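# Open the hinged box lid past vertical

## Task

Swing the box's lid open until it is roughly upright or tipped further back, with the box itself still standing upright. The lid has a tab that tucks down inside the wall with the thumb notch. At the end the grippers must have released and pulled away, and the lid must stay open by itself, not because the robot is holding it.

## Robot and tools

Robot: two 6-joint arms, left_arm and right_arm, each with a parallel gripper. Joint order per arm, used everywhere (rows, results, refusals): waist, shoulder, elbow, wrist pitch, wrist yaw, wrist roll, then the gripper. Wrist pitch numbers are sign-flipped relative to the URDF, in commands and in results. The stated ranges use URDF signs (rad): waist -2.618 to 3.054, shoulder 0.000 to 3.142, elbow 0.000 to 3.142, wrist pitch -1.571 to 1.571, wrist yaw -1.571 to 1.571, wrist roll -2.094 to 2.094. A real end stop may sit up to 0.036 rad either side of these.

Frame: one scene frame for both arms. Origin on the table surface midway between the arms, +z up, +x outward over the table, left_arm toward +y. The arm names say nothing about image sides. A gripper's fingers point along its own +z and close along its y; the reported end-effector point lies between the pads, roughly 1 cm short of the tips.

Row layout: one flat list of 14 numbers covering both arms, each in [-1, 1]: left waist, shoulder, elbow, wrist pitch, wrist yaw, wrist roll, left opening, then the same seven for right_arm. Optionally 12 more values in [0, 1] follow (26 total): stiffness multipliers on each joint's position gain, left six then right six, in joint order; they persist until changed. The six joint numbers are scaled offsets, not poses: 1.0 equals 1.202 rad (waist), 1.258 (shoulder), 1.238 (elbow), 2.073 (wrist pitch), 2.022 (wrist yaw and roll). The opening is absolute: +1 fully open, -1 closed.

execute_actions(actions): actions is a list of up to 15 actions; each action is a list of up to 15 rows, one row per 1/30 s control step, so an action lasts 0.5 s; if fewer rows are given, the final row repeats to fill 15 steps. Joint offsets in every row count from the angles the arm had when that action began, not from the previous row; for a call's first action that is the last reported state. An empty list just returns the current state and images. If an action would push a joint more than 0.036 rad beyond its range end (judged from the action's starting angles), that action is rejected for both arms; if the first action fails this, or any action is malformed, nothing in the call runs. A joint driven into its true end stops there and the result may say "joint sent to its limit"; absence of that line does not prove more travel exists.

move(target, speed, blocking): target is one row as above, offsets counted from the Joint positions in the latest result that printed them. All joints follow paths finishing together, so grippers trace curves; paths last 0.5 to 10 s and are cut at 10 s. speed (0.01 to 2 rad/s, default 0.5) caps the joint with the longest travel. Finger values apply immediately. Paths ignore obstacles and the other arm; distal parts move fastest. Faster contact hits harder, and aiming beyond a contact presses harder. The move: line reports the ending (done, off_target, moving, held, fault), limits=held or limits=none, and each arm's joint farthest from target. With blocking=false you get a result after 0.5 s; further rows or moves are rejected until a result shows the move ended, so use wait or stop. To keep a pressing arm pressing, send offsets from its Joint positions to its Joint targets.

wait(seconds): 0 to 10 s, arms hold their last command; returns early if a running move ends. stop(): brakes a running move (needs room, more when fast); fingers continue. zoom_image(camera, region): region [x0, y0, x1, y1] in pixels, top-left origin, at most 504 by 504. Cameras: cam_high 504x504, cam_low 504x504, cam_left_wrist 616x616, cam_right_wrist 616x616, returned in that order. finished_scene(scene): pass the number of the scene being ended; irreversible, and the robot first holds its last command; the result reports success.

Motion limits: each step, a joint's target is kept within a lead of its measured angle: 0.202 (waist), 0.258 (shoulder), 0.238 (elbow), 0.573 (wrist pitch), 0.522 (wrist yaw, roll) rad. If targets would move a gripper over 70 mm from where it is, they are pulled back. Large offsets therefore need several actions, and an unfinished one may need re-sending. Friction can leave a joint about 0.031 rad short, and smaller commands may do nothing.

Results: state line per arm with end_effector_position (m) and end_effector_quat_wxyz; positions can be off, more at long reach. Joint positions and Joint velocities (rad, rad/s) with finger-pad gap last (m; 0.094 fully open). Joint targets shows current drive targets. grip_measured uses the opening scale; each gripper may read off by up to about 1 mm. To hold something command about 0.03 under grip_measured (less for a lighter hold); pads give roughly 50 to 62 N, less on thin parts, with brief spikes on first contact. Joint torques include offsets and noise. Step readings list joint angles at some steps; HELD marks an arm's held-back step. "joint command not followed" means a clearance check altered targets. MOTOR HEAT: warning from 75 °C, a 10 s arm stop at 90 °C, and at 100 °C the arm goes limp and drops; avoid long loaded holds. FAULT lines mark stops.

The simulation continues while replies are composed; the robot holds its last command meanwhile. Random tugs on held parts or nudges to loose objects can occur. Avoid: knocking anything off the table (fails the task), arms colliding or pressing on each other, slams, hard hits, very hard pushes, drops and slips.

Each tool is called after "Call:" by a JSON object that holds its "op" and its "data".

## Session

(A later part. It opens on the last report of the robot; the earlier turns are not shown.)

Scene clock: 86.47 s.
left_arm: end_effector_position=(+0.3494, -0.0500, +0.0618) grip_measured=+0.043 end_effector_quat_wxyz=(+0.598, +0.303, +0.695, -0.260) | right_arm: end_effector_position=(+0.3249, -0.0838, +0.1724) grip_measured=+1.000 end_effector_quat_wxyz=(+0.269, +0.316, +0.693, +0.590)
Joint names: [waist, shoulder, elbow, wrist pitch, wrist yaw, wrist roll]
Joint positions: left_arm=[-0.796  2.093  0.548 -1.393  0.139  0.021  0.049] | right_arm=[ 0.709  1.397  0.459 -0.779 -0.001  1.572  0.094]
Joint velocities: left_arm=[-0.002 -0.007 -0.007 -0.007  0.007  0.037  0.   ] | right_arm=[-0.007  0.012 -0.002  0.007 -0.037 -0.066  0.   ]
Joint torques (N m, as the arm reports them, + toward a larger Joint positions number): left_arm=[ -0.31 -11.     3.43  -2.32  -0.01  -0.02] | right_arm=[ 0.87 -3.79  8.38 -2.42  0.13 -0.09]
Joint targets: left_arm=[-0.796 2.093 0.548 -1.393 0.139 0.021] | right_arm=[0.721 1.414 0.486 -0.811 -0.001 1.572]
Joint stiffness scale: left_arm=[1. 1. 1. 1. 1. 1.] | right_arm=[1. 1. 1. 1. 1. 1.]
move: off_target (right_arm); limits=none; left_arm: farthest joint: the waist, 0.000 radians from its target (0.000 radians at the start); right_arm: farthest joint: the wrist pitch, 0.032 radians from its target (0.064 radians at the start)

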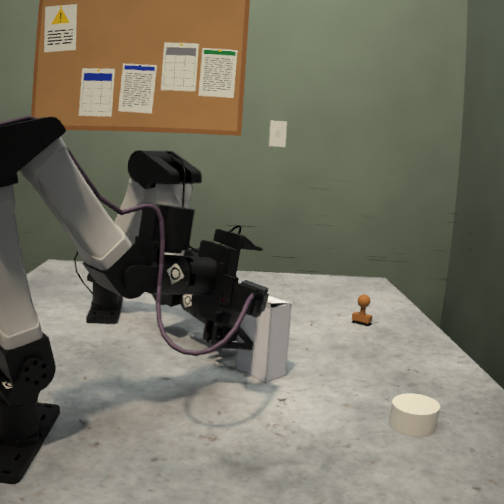

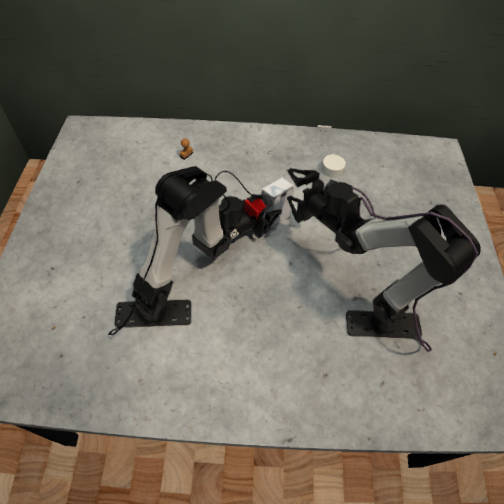

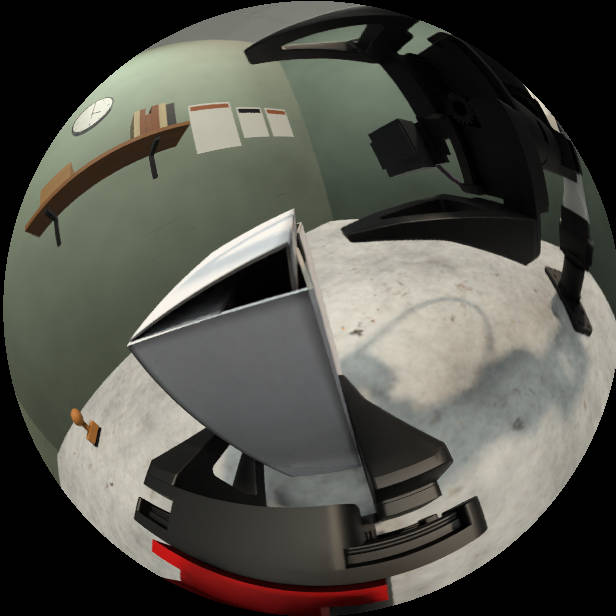

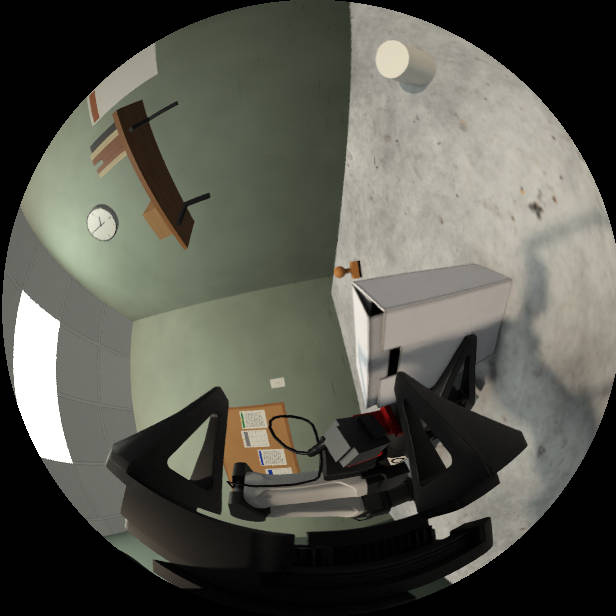

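Call:
{"op": "zoom_image", "data": {"camera": "cam_right_wrist", "region": [330, 290, 470, 430]}}

Call:
{"op": "zoom_image", "data": {"camera": "cam_low", "region": [250, 160, 330, 240]}}

Call:
{"op": "zoom_image", "data": {"camera": "cam_left_wrist", "region": [250, 170, 410, 330]}}

Region (330, 290, 470, 430) of cam_right_wrist's 616x616 image, scaled by 3.600, with more detail than that image has.

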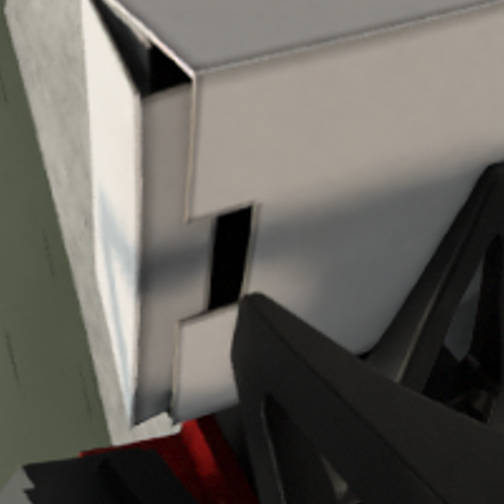

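Region (250, 160, 330, 240) of cam_low's 504x504 image, scaled by 6.300, with more detail than that image has.

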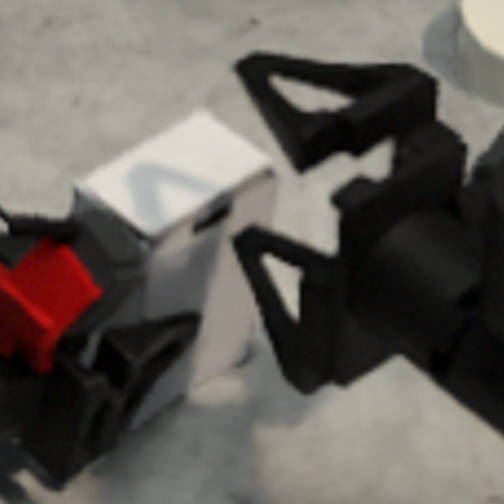

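Region (250, 170, 410, 330) of cam_left_wrist's 616x616 image, scaled by 3.150, with more detail than that image has.

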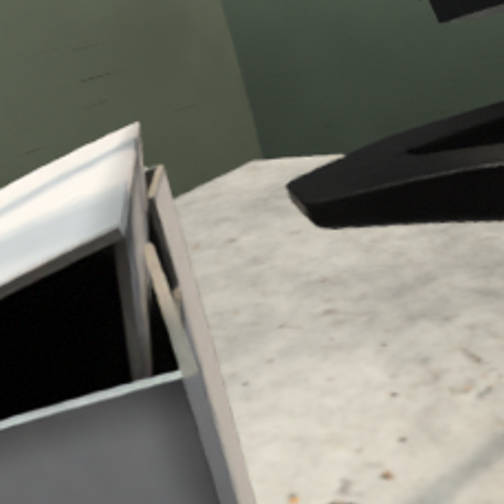

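Call:
{"op": "move", "data": {"target": [0, 0, 0, 0, 0, 0, 0.03, 0, 0.0693, 0.0475, -0.0335, 0, 0, 1], "speed": 0.15}}

Scene clock: 89.33 s.
left_arm: end_effector_position=(+0.3494, -0.0500, +0.0618) grip_measured=+0.043 end_effector_quat_wxyz=(+0.598, +0.303, +0.695, -0.260) | right_arm: end_effector_position=(+0.3339, -0.0760, +0.1675) grip_measured=+1.000 end_effector_quat_wxyz=(+0.268, +0.316, +0.693, +0.590)
Joint names: [waist, shoulder, elbow, wrist pitch, wrist yaw, wrist roll]
Joint positions: left_arm=[-0.796  2.093  0.548 -1.393  0.139  0.021  0.049] | right_arm=[ 0.709  1.467  0.491 -0.816 -0.001  1.572  0.094]
Joint velocities: left_arm=[-0.007  0.007 -0.007 -0.051 -0.022 -0.051  0.   ] | right_arm=[-0.012  0.002 -0.007  0.051 -0.051  0.066  0.   ]
Joint torques (N m, as the arm reports them, + toward a larger Joint positions number): left_arm=[ -0.32 -11.01   3.44  -2.32  -0.01  -0.02] | right_arm=[-0.09 -4.36  8.22 -2.43  0.14 -0.09]
Joint targets: left_arm=[-0.796 2.093 0.548 -1.393 0.139 0.021] | right_arm=[0.709 1.484 0.518 -0.848 -0.001 1.572]
Joint stiffness scale: left_arm=[1. 1. 1. 1. 1. 1.] | right_arm=[1. 1. 1. 1. 1. 1.]
move: off_target (right_arm); limits=none; left_arm: farthest joint: the waist, 0.000 radians from its target (0.000 radians at the start); right_arm: farthest joint: the wrist pitch, 0.032 radians from its target (0.069 radians at the start)

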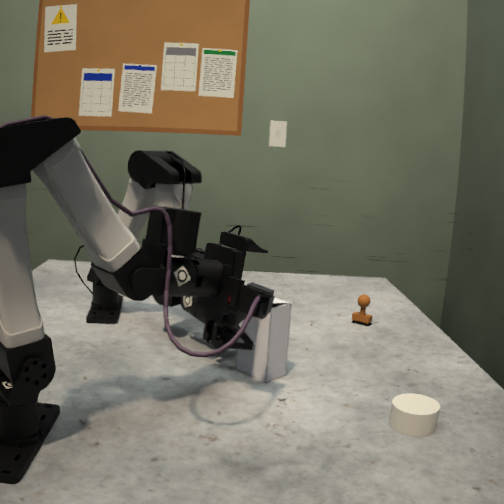

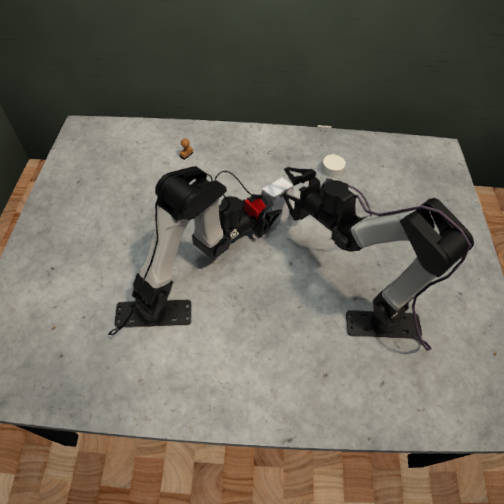

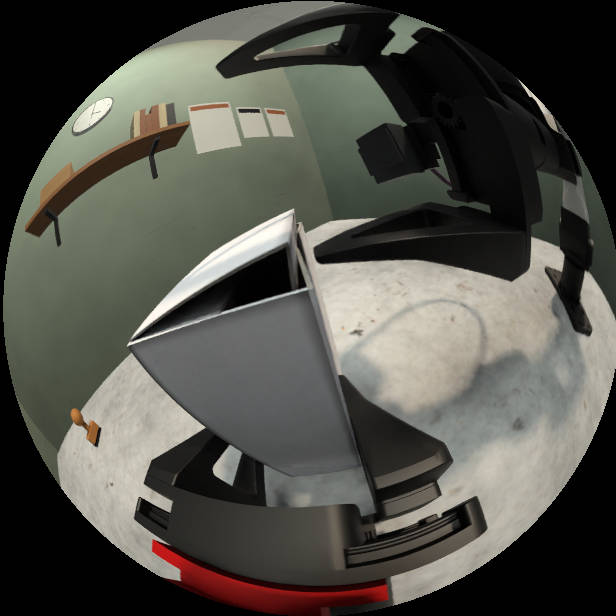

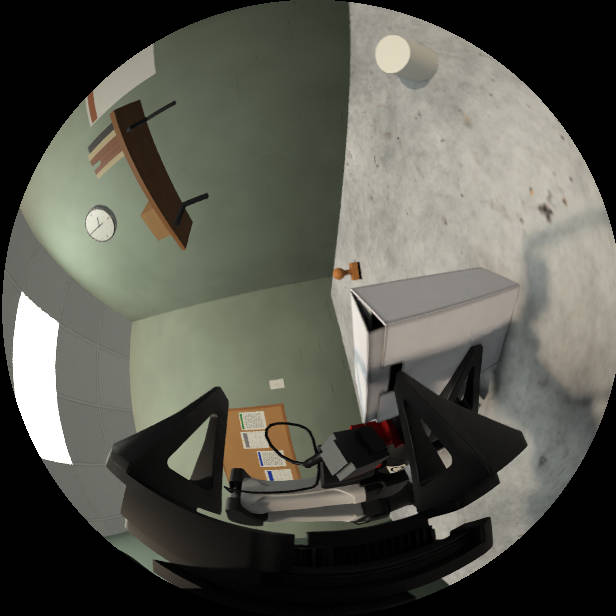

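Call:
{"op": "zoom_image", "data": {"camera": "cam_right_wrist", "region": [350, 320, 450, 420]}}

Call:
{"op": "zoom_image", "data": {"camera": "cam_left_wrist", "region": [260, 190, 380, 310]}}

Call:
{"op": "zoom_image", "data": {"camera": "cam_low", "region": [255, 165, 315, 225]}}

Region (350, 320, 450, 420) of cam_right_wrist's 616x616 image, scaled by 5.040, with more detail than that image has.

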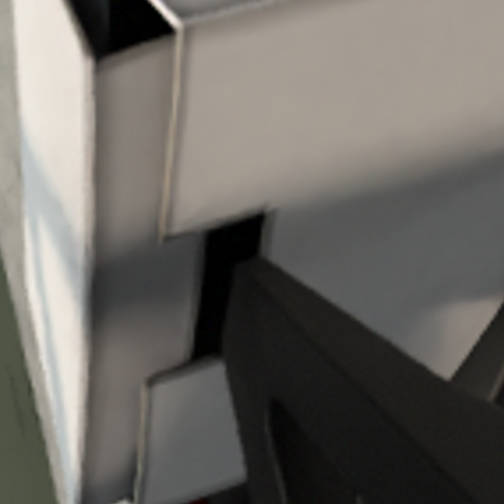

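Region (260, 190, 380, 310) of cam_left_wrist's 616x616 image, scaled by 4.200, with more detail than that image has.

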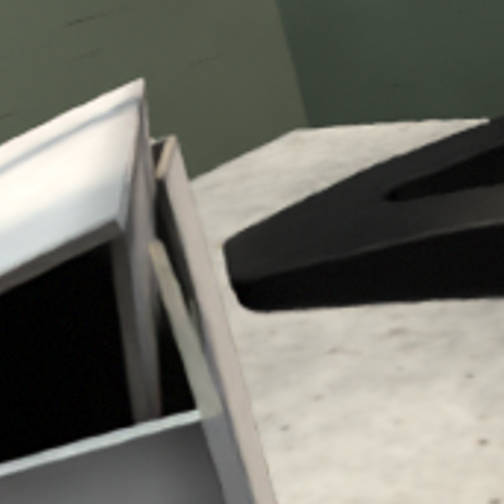

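Region (255, 165, 315, 225) of cam_low's 504x504 image, scaled by 8.400, with more detail than that image has.

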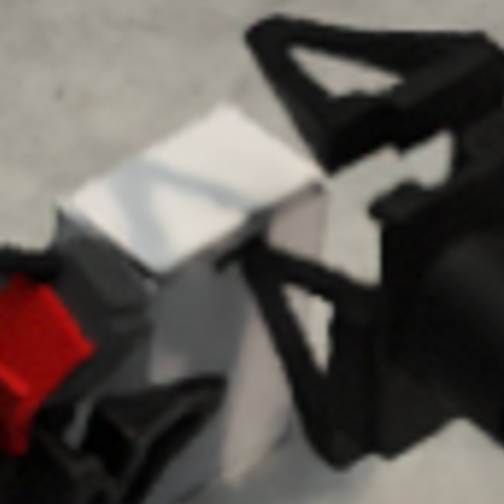

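Call:
{"op": "execute_actions", "data": {"actions": [[[0,0,0,0,0,0,0.03,0.008,0.0135,0.0218,-0.0154,0,0,1],[0,0,0,0,0,0,0.03,0.011,0.0135,0.0218,-0.0154,0,0,1],[0,0,0,0,0,0,0.03,0.013,0.0135,0.0218,-0.0154,0,0,1],[0,0,0,0,0,0,0.03,0.015,0.0135,0.0218,-0.0154,0,0,1],[0,0,0,0,0,0,0.03,0.017,0.0135,0.0218,-0.0154,0,0,1],[0,0,0,0,0,0,0.03,0.019,0.0135,0.0218,-0.0154,0,0,1]]]}}

Scene clock: 92.03 s.
left_arm: end_effector_position=(+0.3494, -0.0500, +0.0618) grip_measured=+0.043 end_effector_quat_wxyz=(+0.598, +0.303, +0.695, -0.260) | right_arm: end_effector_position=(+0.3307, -0.0724, +0.1676) grip_measured=+1.000 end_effector_quat_wxyz=(+0.265, +0.312, +0.694, +0.592)
Joint names: [waist, shoulder, elbow, wrist pitch, wrist yaw, wrist roll]
Joint positions: left_arm=[-0.796  2.093  0.548 -1.393  0.139  0.021  0.049] | right_arm=[ 0.721  1.467  0.491 -0.817 -0.001  1.572  0.094]
Joint velocities: left_arm=[-0.007 -0.002 -0.002  0.081 -0.066  0.037 -0.   ] | right_arm=[ 0.002  0.012 -0.007 -0.022 -0.095 -0.066  0.   ]
Joint torques (N m, as the arm reports them, + toward a larger Joint positions number): left_arm=[ -0.32 -11.01   3.44  -2.32  -0.01  -0.03] | right_arm=[ 0.84 -4.38  8.21 -2.42  0.13 -0.09]
Joint targets: left_arm=[-0.796 2.093 0.548 -1.393 0.139 0.021] | right_arm=[0.732 1.484 0.518 -0.848 -0.001 1.572]
Joint stiffness scale: left_arm=[1. 1. 1. 1. 1. 1.] | right_arm=[1. 1. 1. 1. 1. 1.]
Step readings (joint positions):
0: left_arm=[-0.796 2.093 0.548 -1.393 0.139 0.021] | right_arm=[0.709 1.467 0.491 -0.817 -0.001 1.572]
1: left_arm=[-0.796 2.093 0.548 -1.393 0.139 0.021] | right_arm=[0.709 1.467 0.491 -0.817 -0.001 1.572]
2: left_arm=[-0.796 2.093 0.548 -1.393 0.139 0.021] | right_arm=[0.709 1.467 0.491 -0.817 -0.001 1.572]
4: left_arm=[-0.796 2.093 0.548 -1.393 0.139 0.021] | right_arm=[0.710 1.467 0.491 -0.817 -0.001 1.572]
8: left_arm=[-0.796 2.093 0.548 -1.393 0.139 0.021] | right_arm=[0.719 1.467 0.491 -0.817 -0.001 1.572]
15: Joint positions above

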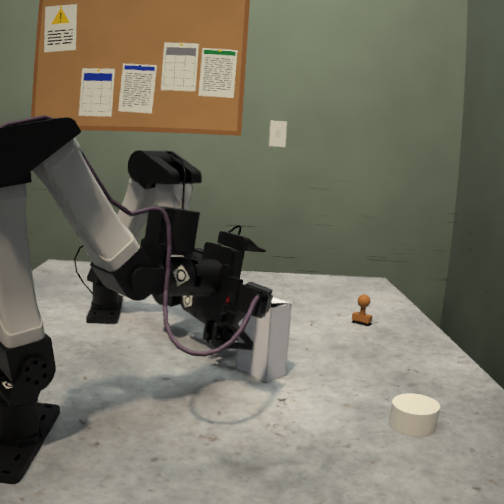

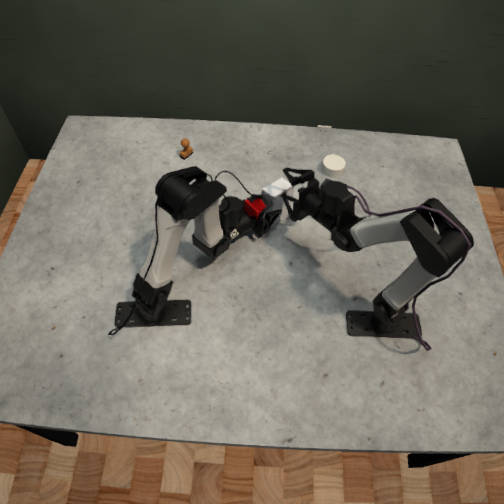

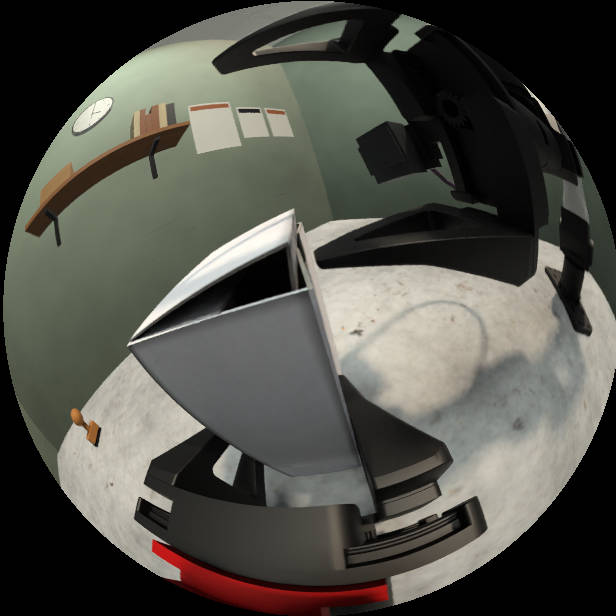

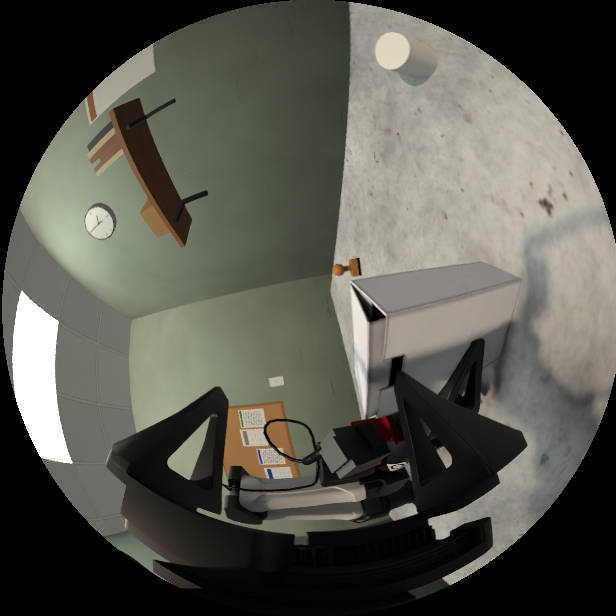

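Call:
{"op": "execute_actions", "data": {"actions": [[[0,0,0,0,0,0,0.03,0,0.0161,0.0242,-0.0156,0,0,1],[0,0,0,0,0,0,0.03,0,0.0187,0.0265,-0.0157,0,0,1],[0,0,0,0,0,0,0.03,0,0.0213,0.0289,-0.0159,0,0,1],[0,0,0,0,0,0,0.03,0,0.0238,0.0313,-0.0161,0,0,1],[0,0,0,0,0,0,0.03,0,0.0264,0.0336,-0.0163,0,0,1],[0,0,0,0,0,0,0.03,0,0.029,0.036,-0.0164,0,0,1],[0,0,0,0,0,0,0.03,0,0.0316,0.0384,-0.0166,0,0,1],[0,0,0,0,0,0,0.03,0,0.0342,0.0407,-0.0168,0,0,1],[0,0,0,0,0,0,0.03,0,0.0368,0.0431,-0.0169,0,0,1],[0,0,0,0,0,0,0.03,0,0.0394,0.0455,-0.0171,0,0,1]]]}}

Scene clock: 93.50 s.
left_arm: end_effector_position=(+0.3494, -0.0500, +0.0618) grip_measured=+0.043 end_effector_quat_wxyz=(+0.598, +0.303, +0.695, -0.260) | right_arm: end_effector_position=(+0.3366, -0.0671, +0.1672) grip_measured=+1.000 end_effector_quat_wxyz=(+0.265, +0.312, +0.695, +0.591)
Joint names: [waist, shoulder, elbow, wrist pitch, wrist yaw, wrist roll]
Joint positions: left_arm=[-0.796  2.093  0.548 -1.393  0.139  0.021  0.049] | right_arm=[ 0.721  1.5    0.519 -0.82  -0.001  1.572  0.094]
Joint velocities: left_arm=[-0.007 -0.012 -0.022 -0.037  0.022 -0.051  0.   ] | right_arm=[-0.007 -0.002 -0.012  0.022  0.007  0.007  0.   ]
Joint torques (N m, as the arm reports them, + toward a larger Joint positions number): left_arm=[ -0.32 -11.01   3.44  -2.32  -0.01  -0.03] | right_arm=[-0.07 -4.75  8.27 -2.43  0.14 -0.08]
Joint targets: left_arm=[-0.796 2.093 0.548 -1.393 0.139 0.021] | right_arm=[0.721 1.517 0.547 -0.852 -0.001 1.572]
Joint stiffness scale: left_arm=[1. 1. 1. 1. 1. 1.] | right_arm=[1. 1. 1. 1. 1. 1.]
Step readings (joint positions):
0: left_arm=[-0.796 2.093 0.548 -1.393 0.139 0.021] | right_arm=[0.721 1.467 0.491 -0.817 -0.001 1.572]
1: left_arm=[-0.796 2.093 0.548 -1.393 0.139 0.021] | right_arm=[0.721 1.467 0.491 -0.817 -0.001 1.572]
2: left_arm=[-0.796 2.093 0.548 -1.393 0.139 0.021] | right_arm=[0.721 1.467 0.491 -0.817 -0.001 1.572]
4: left_arm=[-0.796 2.093 0.548 -1.393 0.139 0.021] | right_arm=[0.721 1.468 0.491 -0.818 -0.001 1.572]
8: left_arm=[-0.796 2.093 0.548 -1.393 0.139 0.021] | right_arm=[0.721 1.487 0.508 -0.819 -0.001 1.572]
15: Joint positions above

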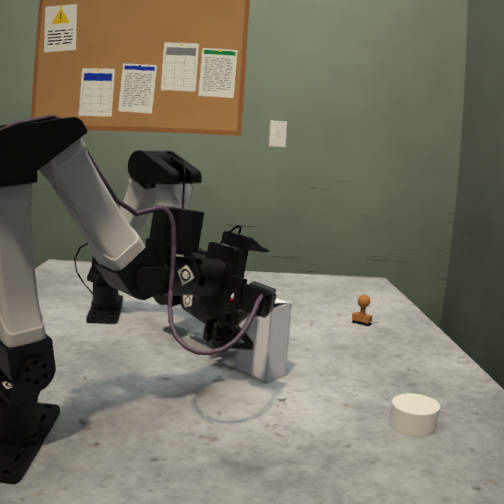

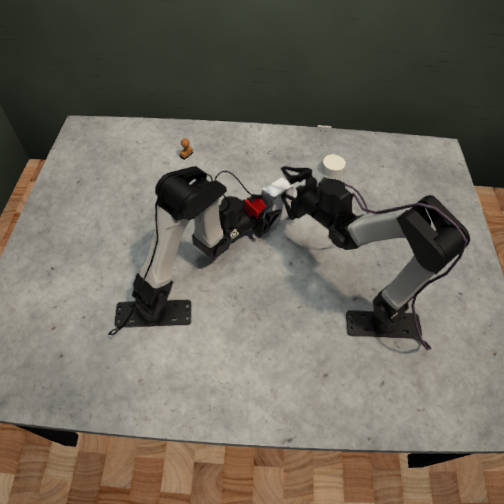

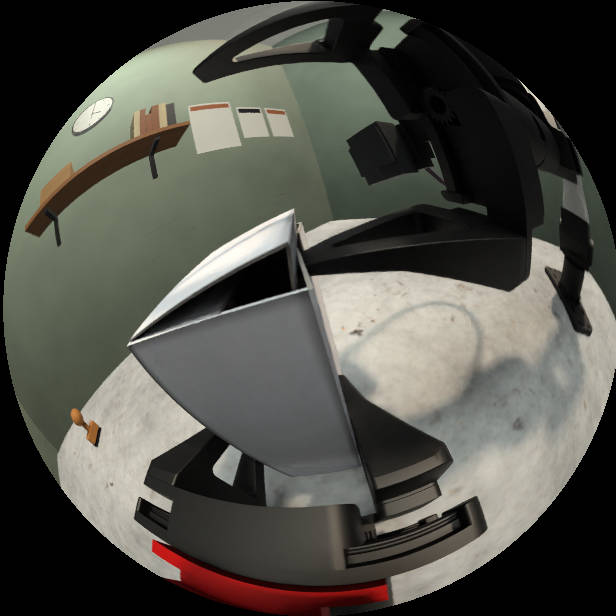

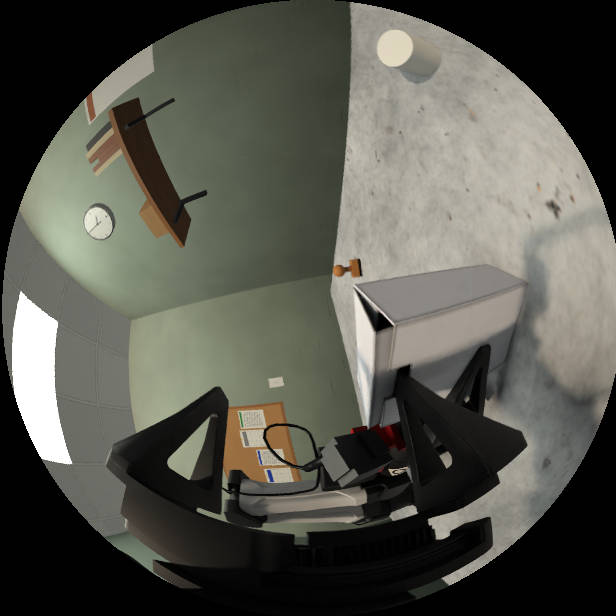

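Call:
{"op": "zoom_image", "data": {"camera": "cam_right_wrist", "region": [350, 320, 450, 420]}}

Call:
{"op": "zoom_image", "data": {"camera": "cam_left_wrist", "region": [240, 190, 360, 310]}}

Region (350, 320, 450, 420) of cam_right_wrist's 616x616 image, scaled by 5.040, with more detail than that image has.

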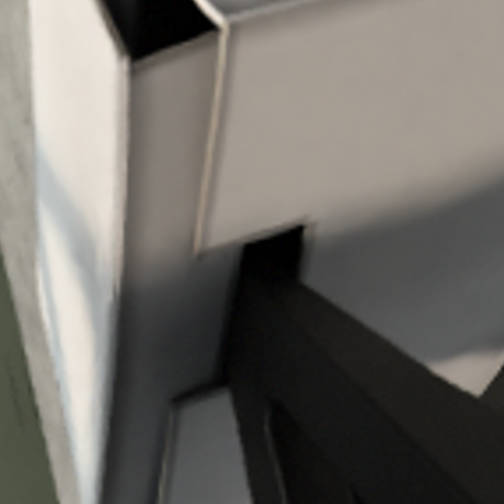

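Region (240, 190, 360, 310) of cam_left_wrist's 616x616 image, scaled by 4.200, with more detail than that image has.

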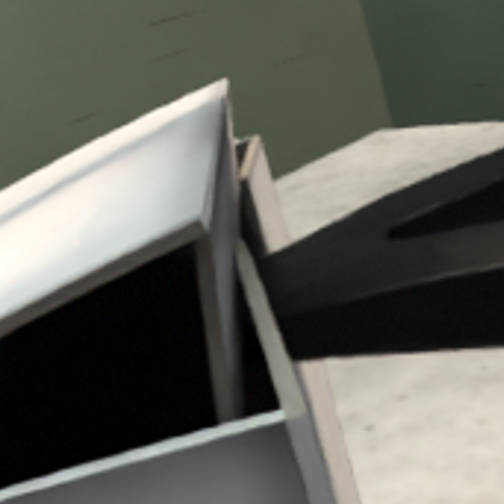

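Call:
{"op": "execute_actions", "data": {"actions": [[[0,0,0,0,0,0,0.03,0,0.0161,0.025,-0.0156,0,0,1],[0,0,0,0,0,0,0.03,0,0.0187,0.0274,-0.0157,0,0,1],[0,0,0,0,0,0,0.03,0,0.0213,0.0298,-0.0159,0,0,1],[0,0,0,0,0,0,0.03,0,0.0238,0.0322,-0.0161,0,0,1],[0,0,0,0,0,0,0.03,0,0.0264,0.0346,-0.0163,0,0,1],[0,0,0,0,0,0,0.03,0,0.029,0.037,-0.0164,0,0,1],[0,0,0,0,0,0,0.03,0,0.0316,0.0394,-0.0166,0,0,1],[0,0,0,0,0,0,0.03,0,0.0342,0.0418,-0.0168,0,0,1],[0,0,0,0,0,0,0.03,0,0.0368,0.0442,-0.0169,0,0,1],[0,0,0,0,0,0,0.03,0,0.0394,0.0466,-0.0171,0,0,1]]]}}

Scene clock: 95.23 s.
left_arm: end_effector_position=(+0.3496, -0.0497, +0.0618) grip_measured=+0.042 end_effector_quat_wxyz=(+0.598, +0.302, +0.696, -0.259) | right_arm: end_effector_position=(+0.3431, -0.0630, +0.1660) grip_measured=+1.000 end_effector_quat_wxyz=(+0.267, +0.315, +0.695, +0.589)
Joint names: [waist, shoulder, elbow, wrist pitch, wrist yaw, wrist roll]
Joint positions: left_arm=[-0.796  2.093  0.548 -1.393  0.137  0.021  0.049] | right_arm=[ 0.721  1.532  0.547 -0.821  0.006  1.572  0.094]
Joint velocities: left_arm=[-0.002  0.002  0.002 -0.022 -0.139 -0.051  0.   ] | right_arm=[ 0.012  0.002 -0.017 -0.022  0.037  0.037  0.   ]
Joint torques (N m, as the arm reports them, + toward a larger Joint positions number): left_arm=[ -0.33 -11.01   3.44  -2.32   0.    -0.02] | right_arm=[-0.08 -5.01  8.4  -2.45  0.06 -0.09]
Joint targets: left_arm=[-0.796 2.093 0.548 -1.393 0.139 0.022] | right_arm=[0.721 1.550 0.577 -0.856 -0.001 1.572]
Joint stiffness scale: left_arm=[1. 1. 1. 1. 1. 1.] | right_arm=[1. 1. 1. 1. 1. 1.]
Step readings (joint positions):
0: left_arm=[-0.796 2.093 0.548 -1.393 0.139 0.021] | right_arm=[0.721 1.500 0.519 -0.821 -0.001 1.572]
1: left_arm=[-0.796 2.093 0.548 -1.393 0.139 0.021] | right_arm=[0.721 1.500 0.519 -0.821 -0.001 1.572]
2: left_arm=[-0.796 2.093 0.548 -1.393 0.139 0.021] | right_arm=[0.721 1.500 0.519 -0.821 -0.001 1.572]
4: left_arm=[-0.796 2.093 0.548 -1.393 0.139 0.021] | right_arm=[0.721 1.502 0.520 -0.821 -0.001 1.572]
8: left_arm=[-0.796 2.093 0.548 -1.393 0.139 0.021] | right_arm=[0.721 1.520 0.536 -0.821 0.001 1.572]
15: Joint positions above

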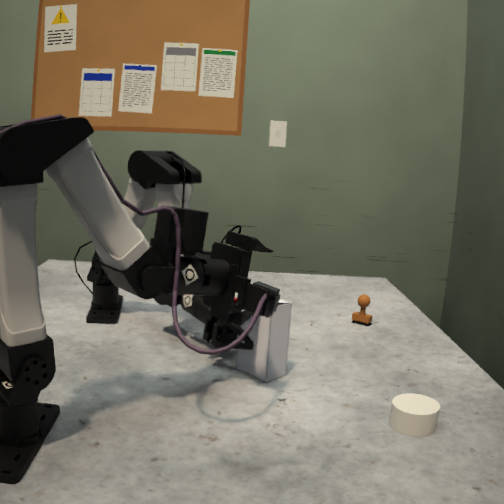

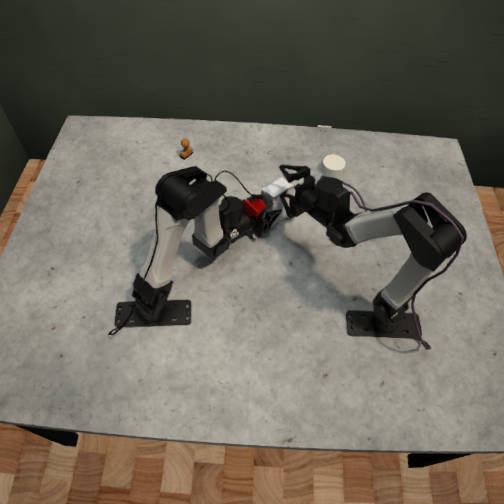

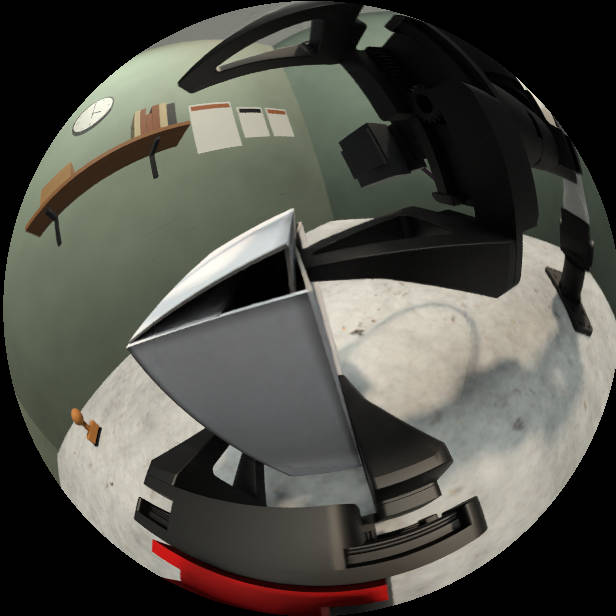

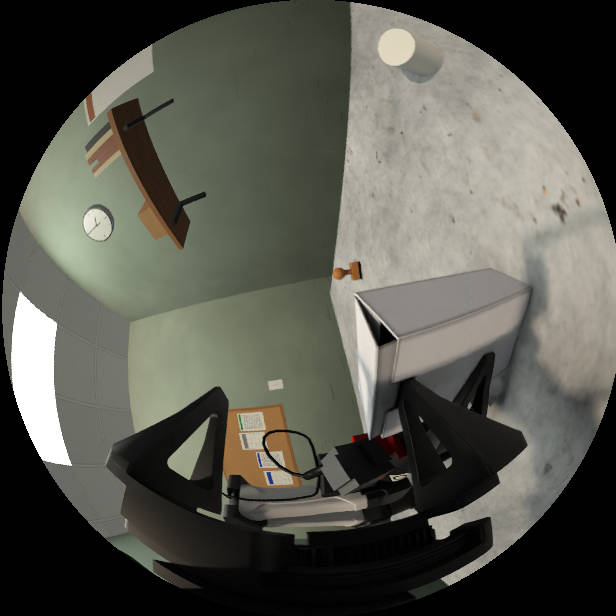

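Call:
{"op": "zoom_image", "data": {"camera": "cam_right_wrist", "region": [350, 330, 460, 440]}}

Call:
{"op": "zoom_image", "data": {"camera": "cam_left_wrist", "region": [240, 190, 360, 310]}}

Region (350, 330, 460, 440) of cam_right_wrist's 616x616 image, scaled by 4.582, with more detail than that image has.

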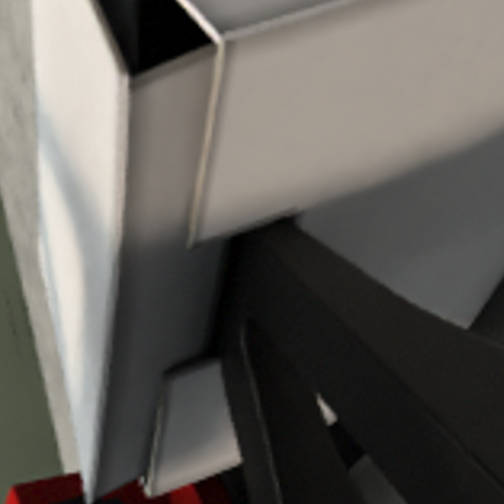

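Region (240, 190, 360, 310) of cam_left_wrist's 616x616 image, scaled by 4.200, with more detail than that image has.

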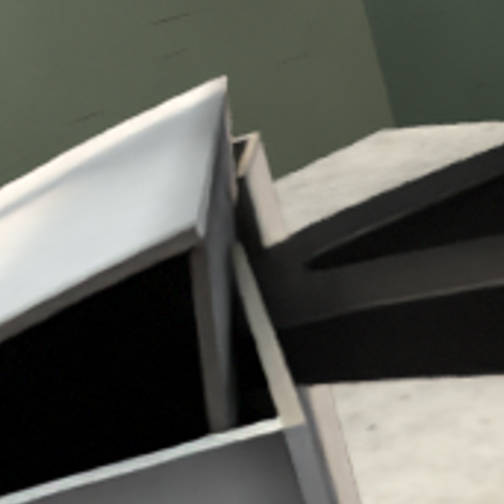

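Call:
{"op": "execute_actions", "data": {"actions": [[[0,0,0,0,0,0,0.03,0,0.0,0.02,-0.015,0,0,1],[0,0,0,0,0,0,0.03,0,-0.01,0.02,-0.015,0,0,1],[0,0,0,0,0,0,0.03,0,-0.016,0.02,-0.015,0,0,1],[0,0,0,0,0,0,0.03,0,-0.019,0.02,-0.015,0,0,1],[0,0,0,0,0,0,0.03,0,-0.022,0.02,-0.015,0,0,1],[0,0,0,0,0,0,0.03,0,-0.025,0.02,-0.015,0,0,1],[0,0,0,0,0,0,0.03,0,-0.028,0.02,-0.015,0,0,1],[0,0,0,0,0,0,0.03,0,-0.031,0.02,-0.015,0,0,1],[0,0,0,0,0,0,0.03,0,-0.034,0.02,-0.015,0,0,1],[0,0,0,0,0,0,0.03,0,-0.037,0.02,-0.015,0,0,1],[0,0,0,0,0,0,0.03,0,-0.040,0.02,-0.015,0,0,1],[0,0,0,0,0,0,0.03,0,-0.043,0.02,-0.015,0,0,1]]]}}

Scene clock: 97.67 s.
left_arm: end_effector_position=(+0.3497, -0.0497, +0.0618) grip_measured=+0.042 end_effector_quat_wxyz=(+0.598, +0.302, +0.696, -0.259) | right_arm: end_effector_position=(+0.3420, -0.0643, +0.1787) grip_measured=+1.000 end_effector_quat_wxyz=(+0.272, +0.311, +0.685, +0.600)
Joint names: [waist, shoulder, elbow, wrist pitch, wrist yaw, wrist roll]
Joint positions: left_arm=[-0.796  2.093  0.548 -1.393  0.137  0.021  0.049] | right_arm=[ 0.721  1.503  0.547 -0.823  0.008  1.572  0.094]
Joint velocities: left_arm=[-0.002  0.007  0.002  0.037 -0.007 -0.022  0.   ] | right_arm=[-0.002 -0.037 -0.017 -0.037 -0.022 -0.037  0.   ]
Joint torques (N m, as the arm reports them, + toward a larger Joint positions number): left_arm=[ -0.32 -11.01   3.44  -2.32  -0.01  -0.03] | right_arm=[-0.09 -8.51  8.11 -2.36  0.13 -0.09]
Joint targets: left_arm=[-0.796 2.093 0.548 -1.393 0.137 0.021] | right_arm=[0.721 1.478 0.571 -0.852 0.007 1.572]
Joint stiffness scale: left_arm=[1. 1. 1. 1. 1. 1.] | right_arm=[1. 1. 1. 1. 1. 1.]
Step readings (joint positions):
0: left_arm=[-0.796 2.093 0.548 -1.393 0.137 0.021] | right_arm=[0.721 1.532 0.547 -0.821 0.006 1.572]
1: left_arm=[-0.796 2.093 0.548 -1.393 0.137 0.021] | right_arm=[0.721 1.532 0.547 -0.821 0.007 1.572]
2: left_arm=[-0.796 2.093 0.548 -1.393 0.137 0.021] | right_arm=[0.721 1.532 0.547 -0.821 0.008 1.572]
4: left_arm=[-0.796 2.093 0.548 -1.393 0.137 0.021] | right_arm=[0.721 1.532 0.547 -0.821 0.008 1.572]
8: left_arm=[-0.796 2.093 0.548 -1.393 0.137 0.021] | right_arm=[0.721 1.531 0.547 -0.821 0.008 1.572]
15: Joint positions above

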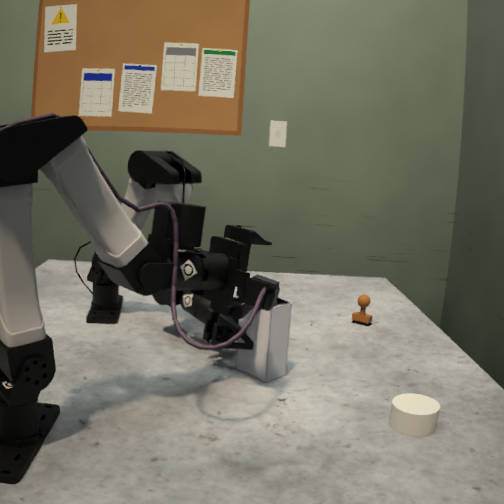

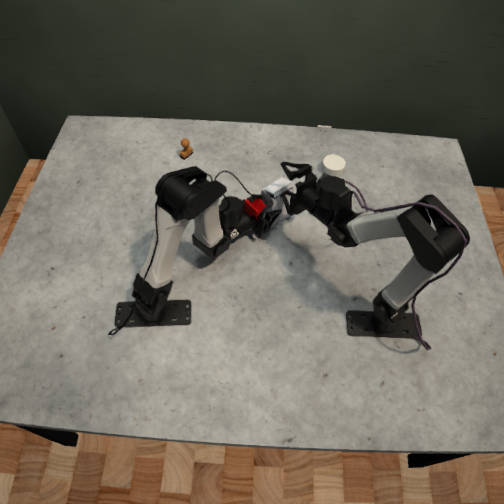

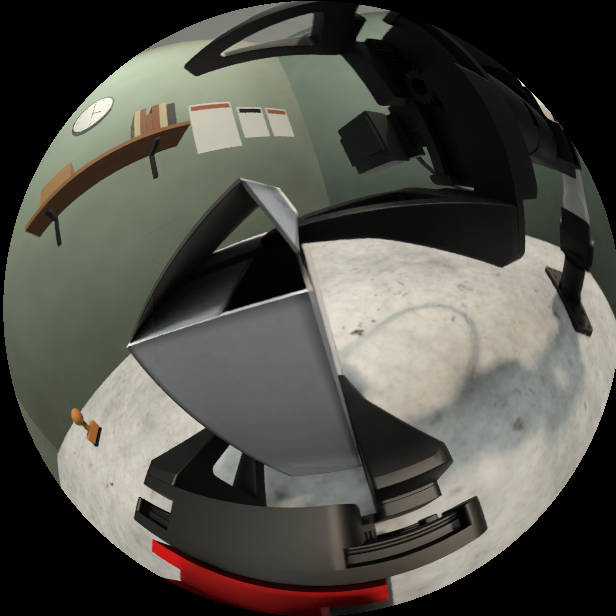

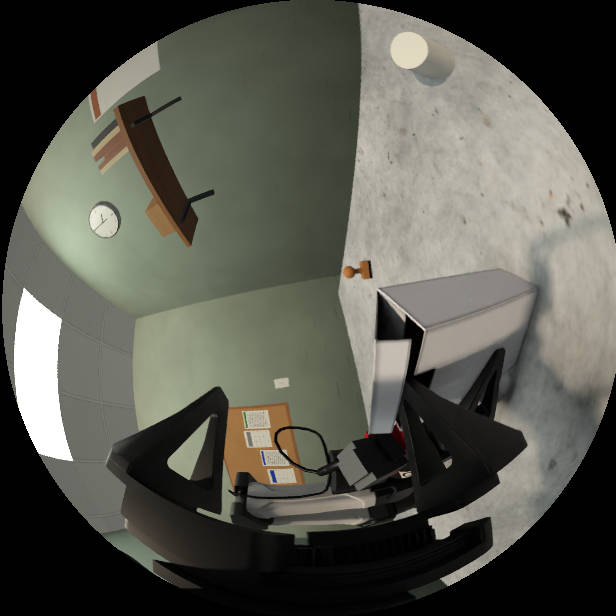

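Call:
{"op": "execute_actions", "data": {"actions": [[[0,0,0,0,0,0,0.03,0,-0.02,0.023,-0.014,0,0,1],[0,0,0,0,0,0,0.03,0,-0.02,0.026,-0.014,0,0,1],[0,0,0,0,0,0,0.03,0,-0.02,0.03,-0.014,0,0,1],[0,0,0,0,0,0,0.03,0,-0.02,0.034,-0.014,0,0,1],[0,0,0,0,0,0,0.03,0,-0.02,0.038,-0.014,0,0,1],[0,0,0,0,0,0,0.03,0,-0.02,0.042,-0.014,0,0,1],[0,0,0,0,0,0,0.03,0,-0.02,0.046,-0.014,0,0,1],[0,0,0,0,0,0,0.03,0,-0.02,0.05,-0.014,0,0,1],[0,0,0,0,0,0,0.03,0,-0.02,0.054,-0.014,0,0,1],[0,0,0,0,0,0,0.03,0,-0.02,0.058,-0.014,0,0,1],[0,0,0,0,0,0,0.03,0,-0.02,0.061,-0.014,0,0,1],[0,0,0,0,0,0,0.03,0,-0.02,0.063,-0.014,0,0,1]]]}}

Scene clock: 100.77 s.
left_arm: end_effector_position=(+0.3497, -0.0497, +0.0618) grip_measured=+0.042 end_effector_quat_wxyz=(+0.598, +0.302, +0.696, -0.259) | right_arm: end_effector_position=(+0.3491, -0.0580, +0.2018) grip_measured=+1.000 end_effector_quat_wxyz=(+0.280, +0.304, +0.669, +0.618)
Joint names: [waist, shoulder, elbow, wrist pitch, wrist yaw, wrist roll]
Joint positions: left_arm=[-0.796  2.093  0.548 -1.393  0.137  0.021  0.049] | right_arm=[ 0.721  1.502  0.598 -0.824  0.008  1.572  0.094]
Joint velocities: left_arm=[-0.002  0.027  0.007  0.037  0.081  0.037 -0.   ] | right_arm=[-0.007  0.007  0.012  0.081 -0.022  0.022  0.   ]
Joint torques (N m, as the arm reports them, + toward a larger Joint positions number): left_arm=[ -0.33 -11.01   3.43  -2.32  -0.01  -0.03] | right_arm=[-0.07 -8.9   8.35 -2.38  0.14 -0.09]
Joint targets: left_arm=[-0.796 2.093 0.548 -1.393 0.137 0.021] | right_arm=[0.721 1.478 0.625 -0.852 0.008 1.572]
Joint stiffness scale: left_arm=[1. 1. 1. 1. 1. 1.] | right_arm=[1. 1. 1. 1. 1. 1.]
Step readings (joint positions):
0: left_arm=[-0.796 2.093 0.548 -1.393 0.137 0.021] | right_arm=[0.721 1.502 0.547 -0.823 0.008 1.572]
1: left_arm=[-0.796 2.093 0.548 -1.393 0.137 0.021] | right_arm=[0.721 1.502 0.547 -0.823 0.008 1.572]
2: left_arm=[-0.796 2.093 0.548 -1.393 0.137 0.021] | right_arm=[0.721 1.502 0.547 -0.823 0.008 1.572]
4: left_arm=[-0.796 2.093 0.548 -1.393 0.137 0.021] | right_arm=[0.721 1.502 0.548 -0.823 0.008 1.572]
8: left_arm=[-0.796 2.093 0.548 -1.393 0.137 0.021] | right_arm=[0.721 1.502 0.570 -0.823 0.008 1.572]
15: Joint positions above

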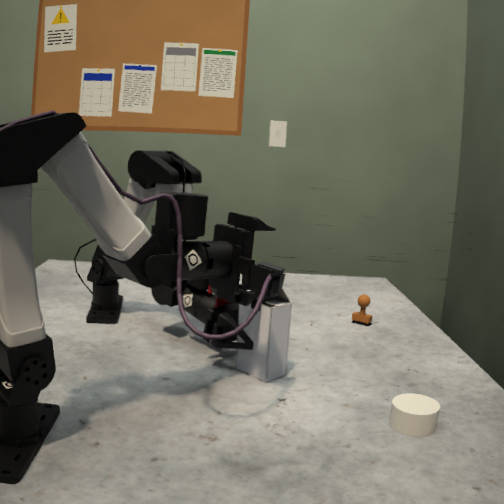

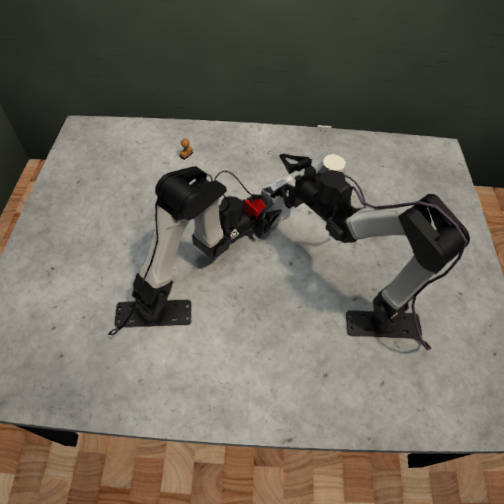

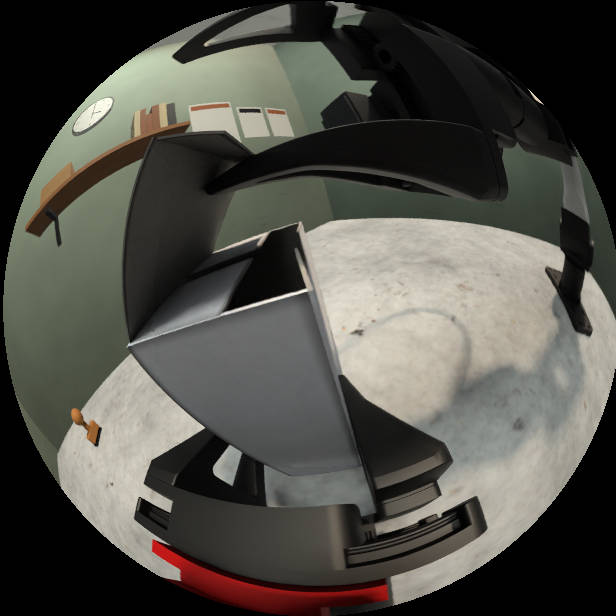

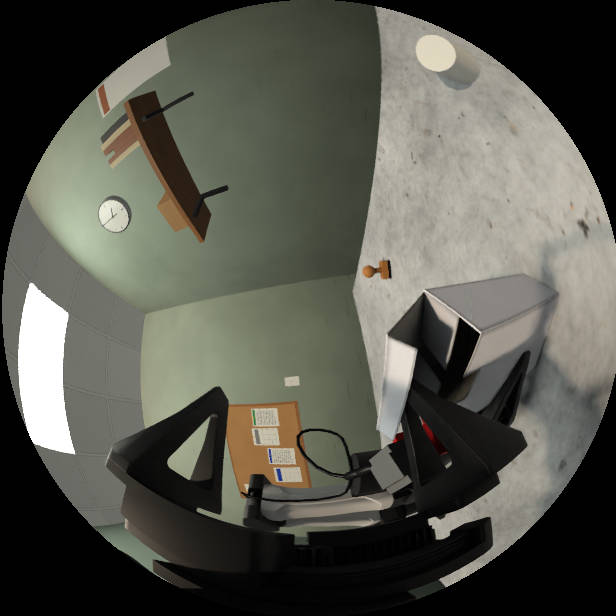

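Call:
{"op": "execute_actions", "data": {"actions": []}}

Scene clock: 102.97 s.
left_arm: end_effector_position=(+0.3497, -0.0497, +0.0618) grip_measured=+0.042 end_effector_quat_wxyz=(+0.598, +0.302, +0.696, -0.259) | right_arm: end_effector_position=(+0.3491, -0.0580, +0.2018) grip_measured=+1.000 end_effector_quat_wxyz=(+0.280, +0.304, +0.669, +0.618)
Joint names: [waist, shoulder, elbow, wrist pitch, wrist yaw, wrist roll]
Joint positions: left_arm=[-0.796  2.093  0.548 -1.393  0.137  0.021  0.049] | right_arm=[ 0.721  1.502  0.598 -0.824  0.008  1.572  0.094]
Joint velocities: left_arm=[ 0.007 -0.012  0.002  0.095 -0.022  0.051  0.   ] | right_arm=[ 0.002 -0.017  0.002  0.051  0.066  0.007  0.   ]
Joint torques (N m, as the arm reports them, + toward a larger Joint positions number): left_arm=[ -0.32 -11.01   3.45  -2.32  -0.01  -0.03] | right_arm=[-0.06 -8.89  8.41 -2.38  0.13 -0.09]
Joint targets: left_arm=[-0.796 2.093 0.548 -1.393 0.137 0.021] | right_arm=[0.721 1.478 0.625 -0.852 0.008 1.572]
Joint stiffness scale: left_arm=[1. 1. 1. 1. 1. 1.] | right_arm=[1. 1. 1. 1. 1. 1.]

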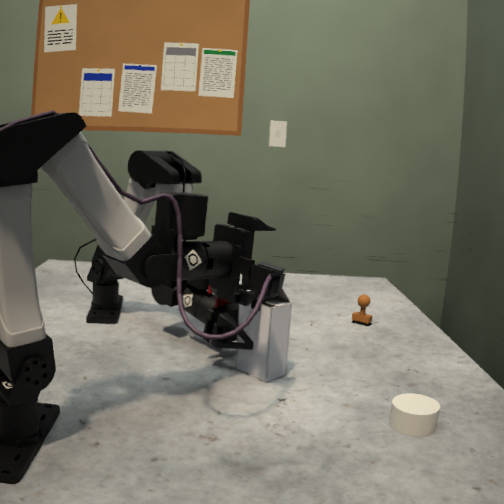

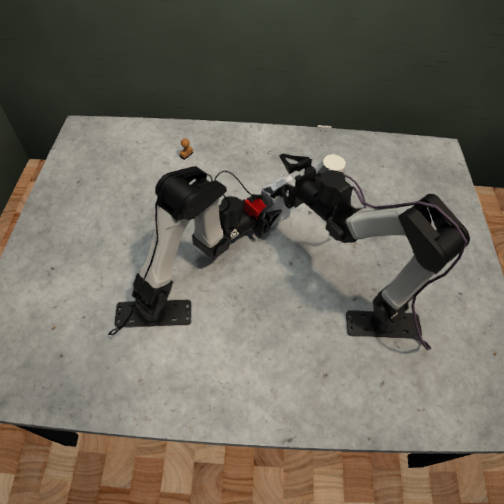

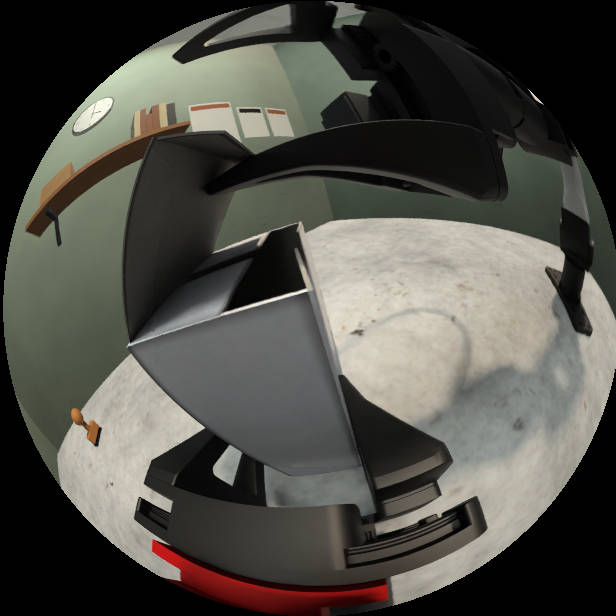

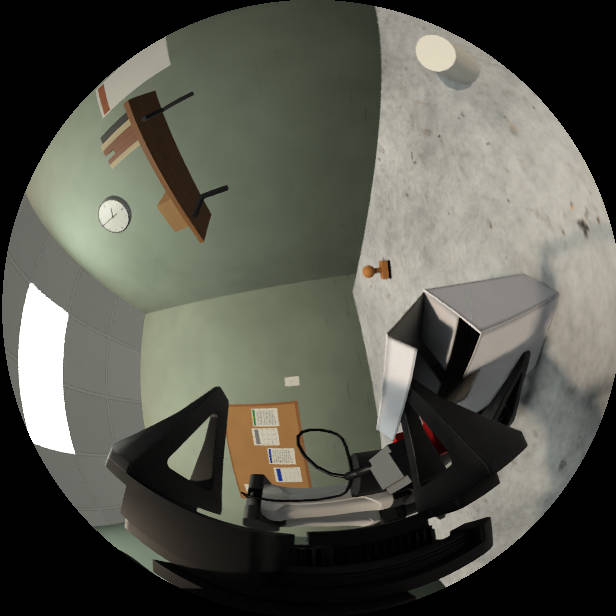

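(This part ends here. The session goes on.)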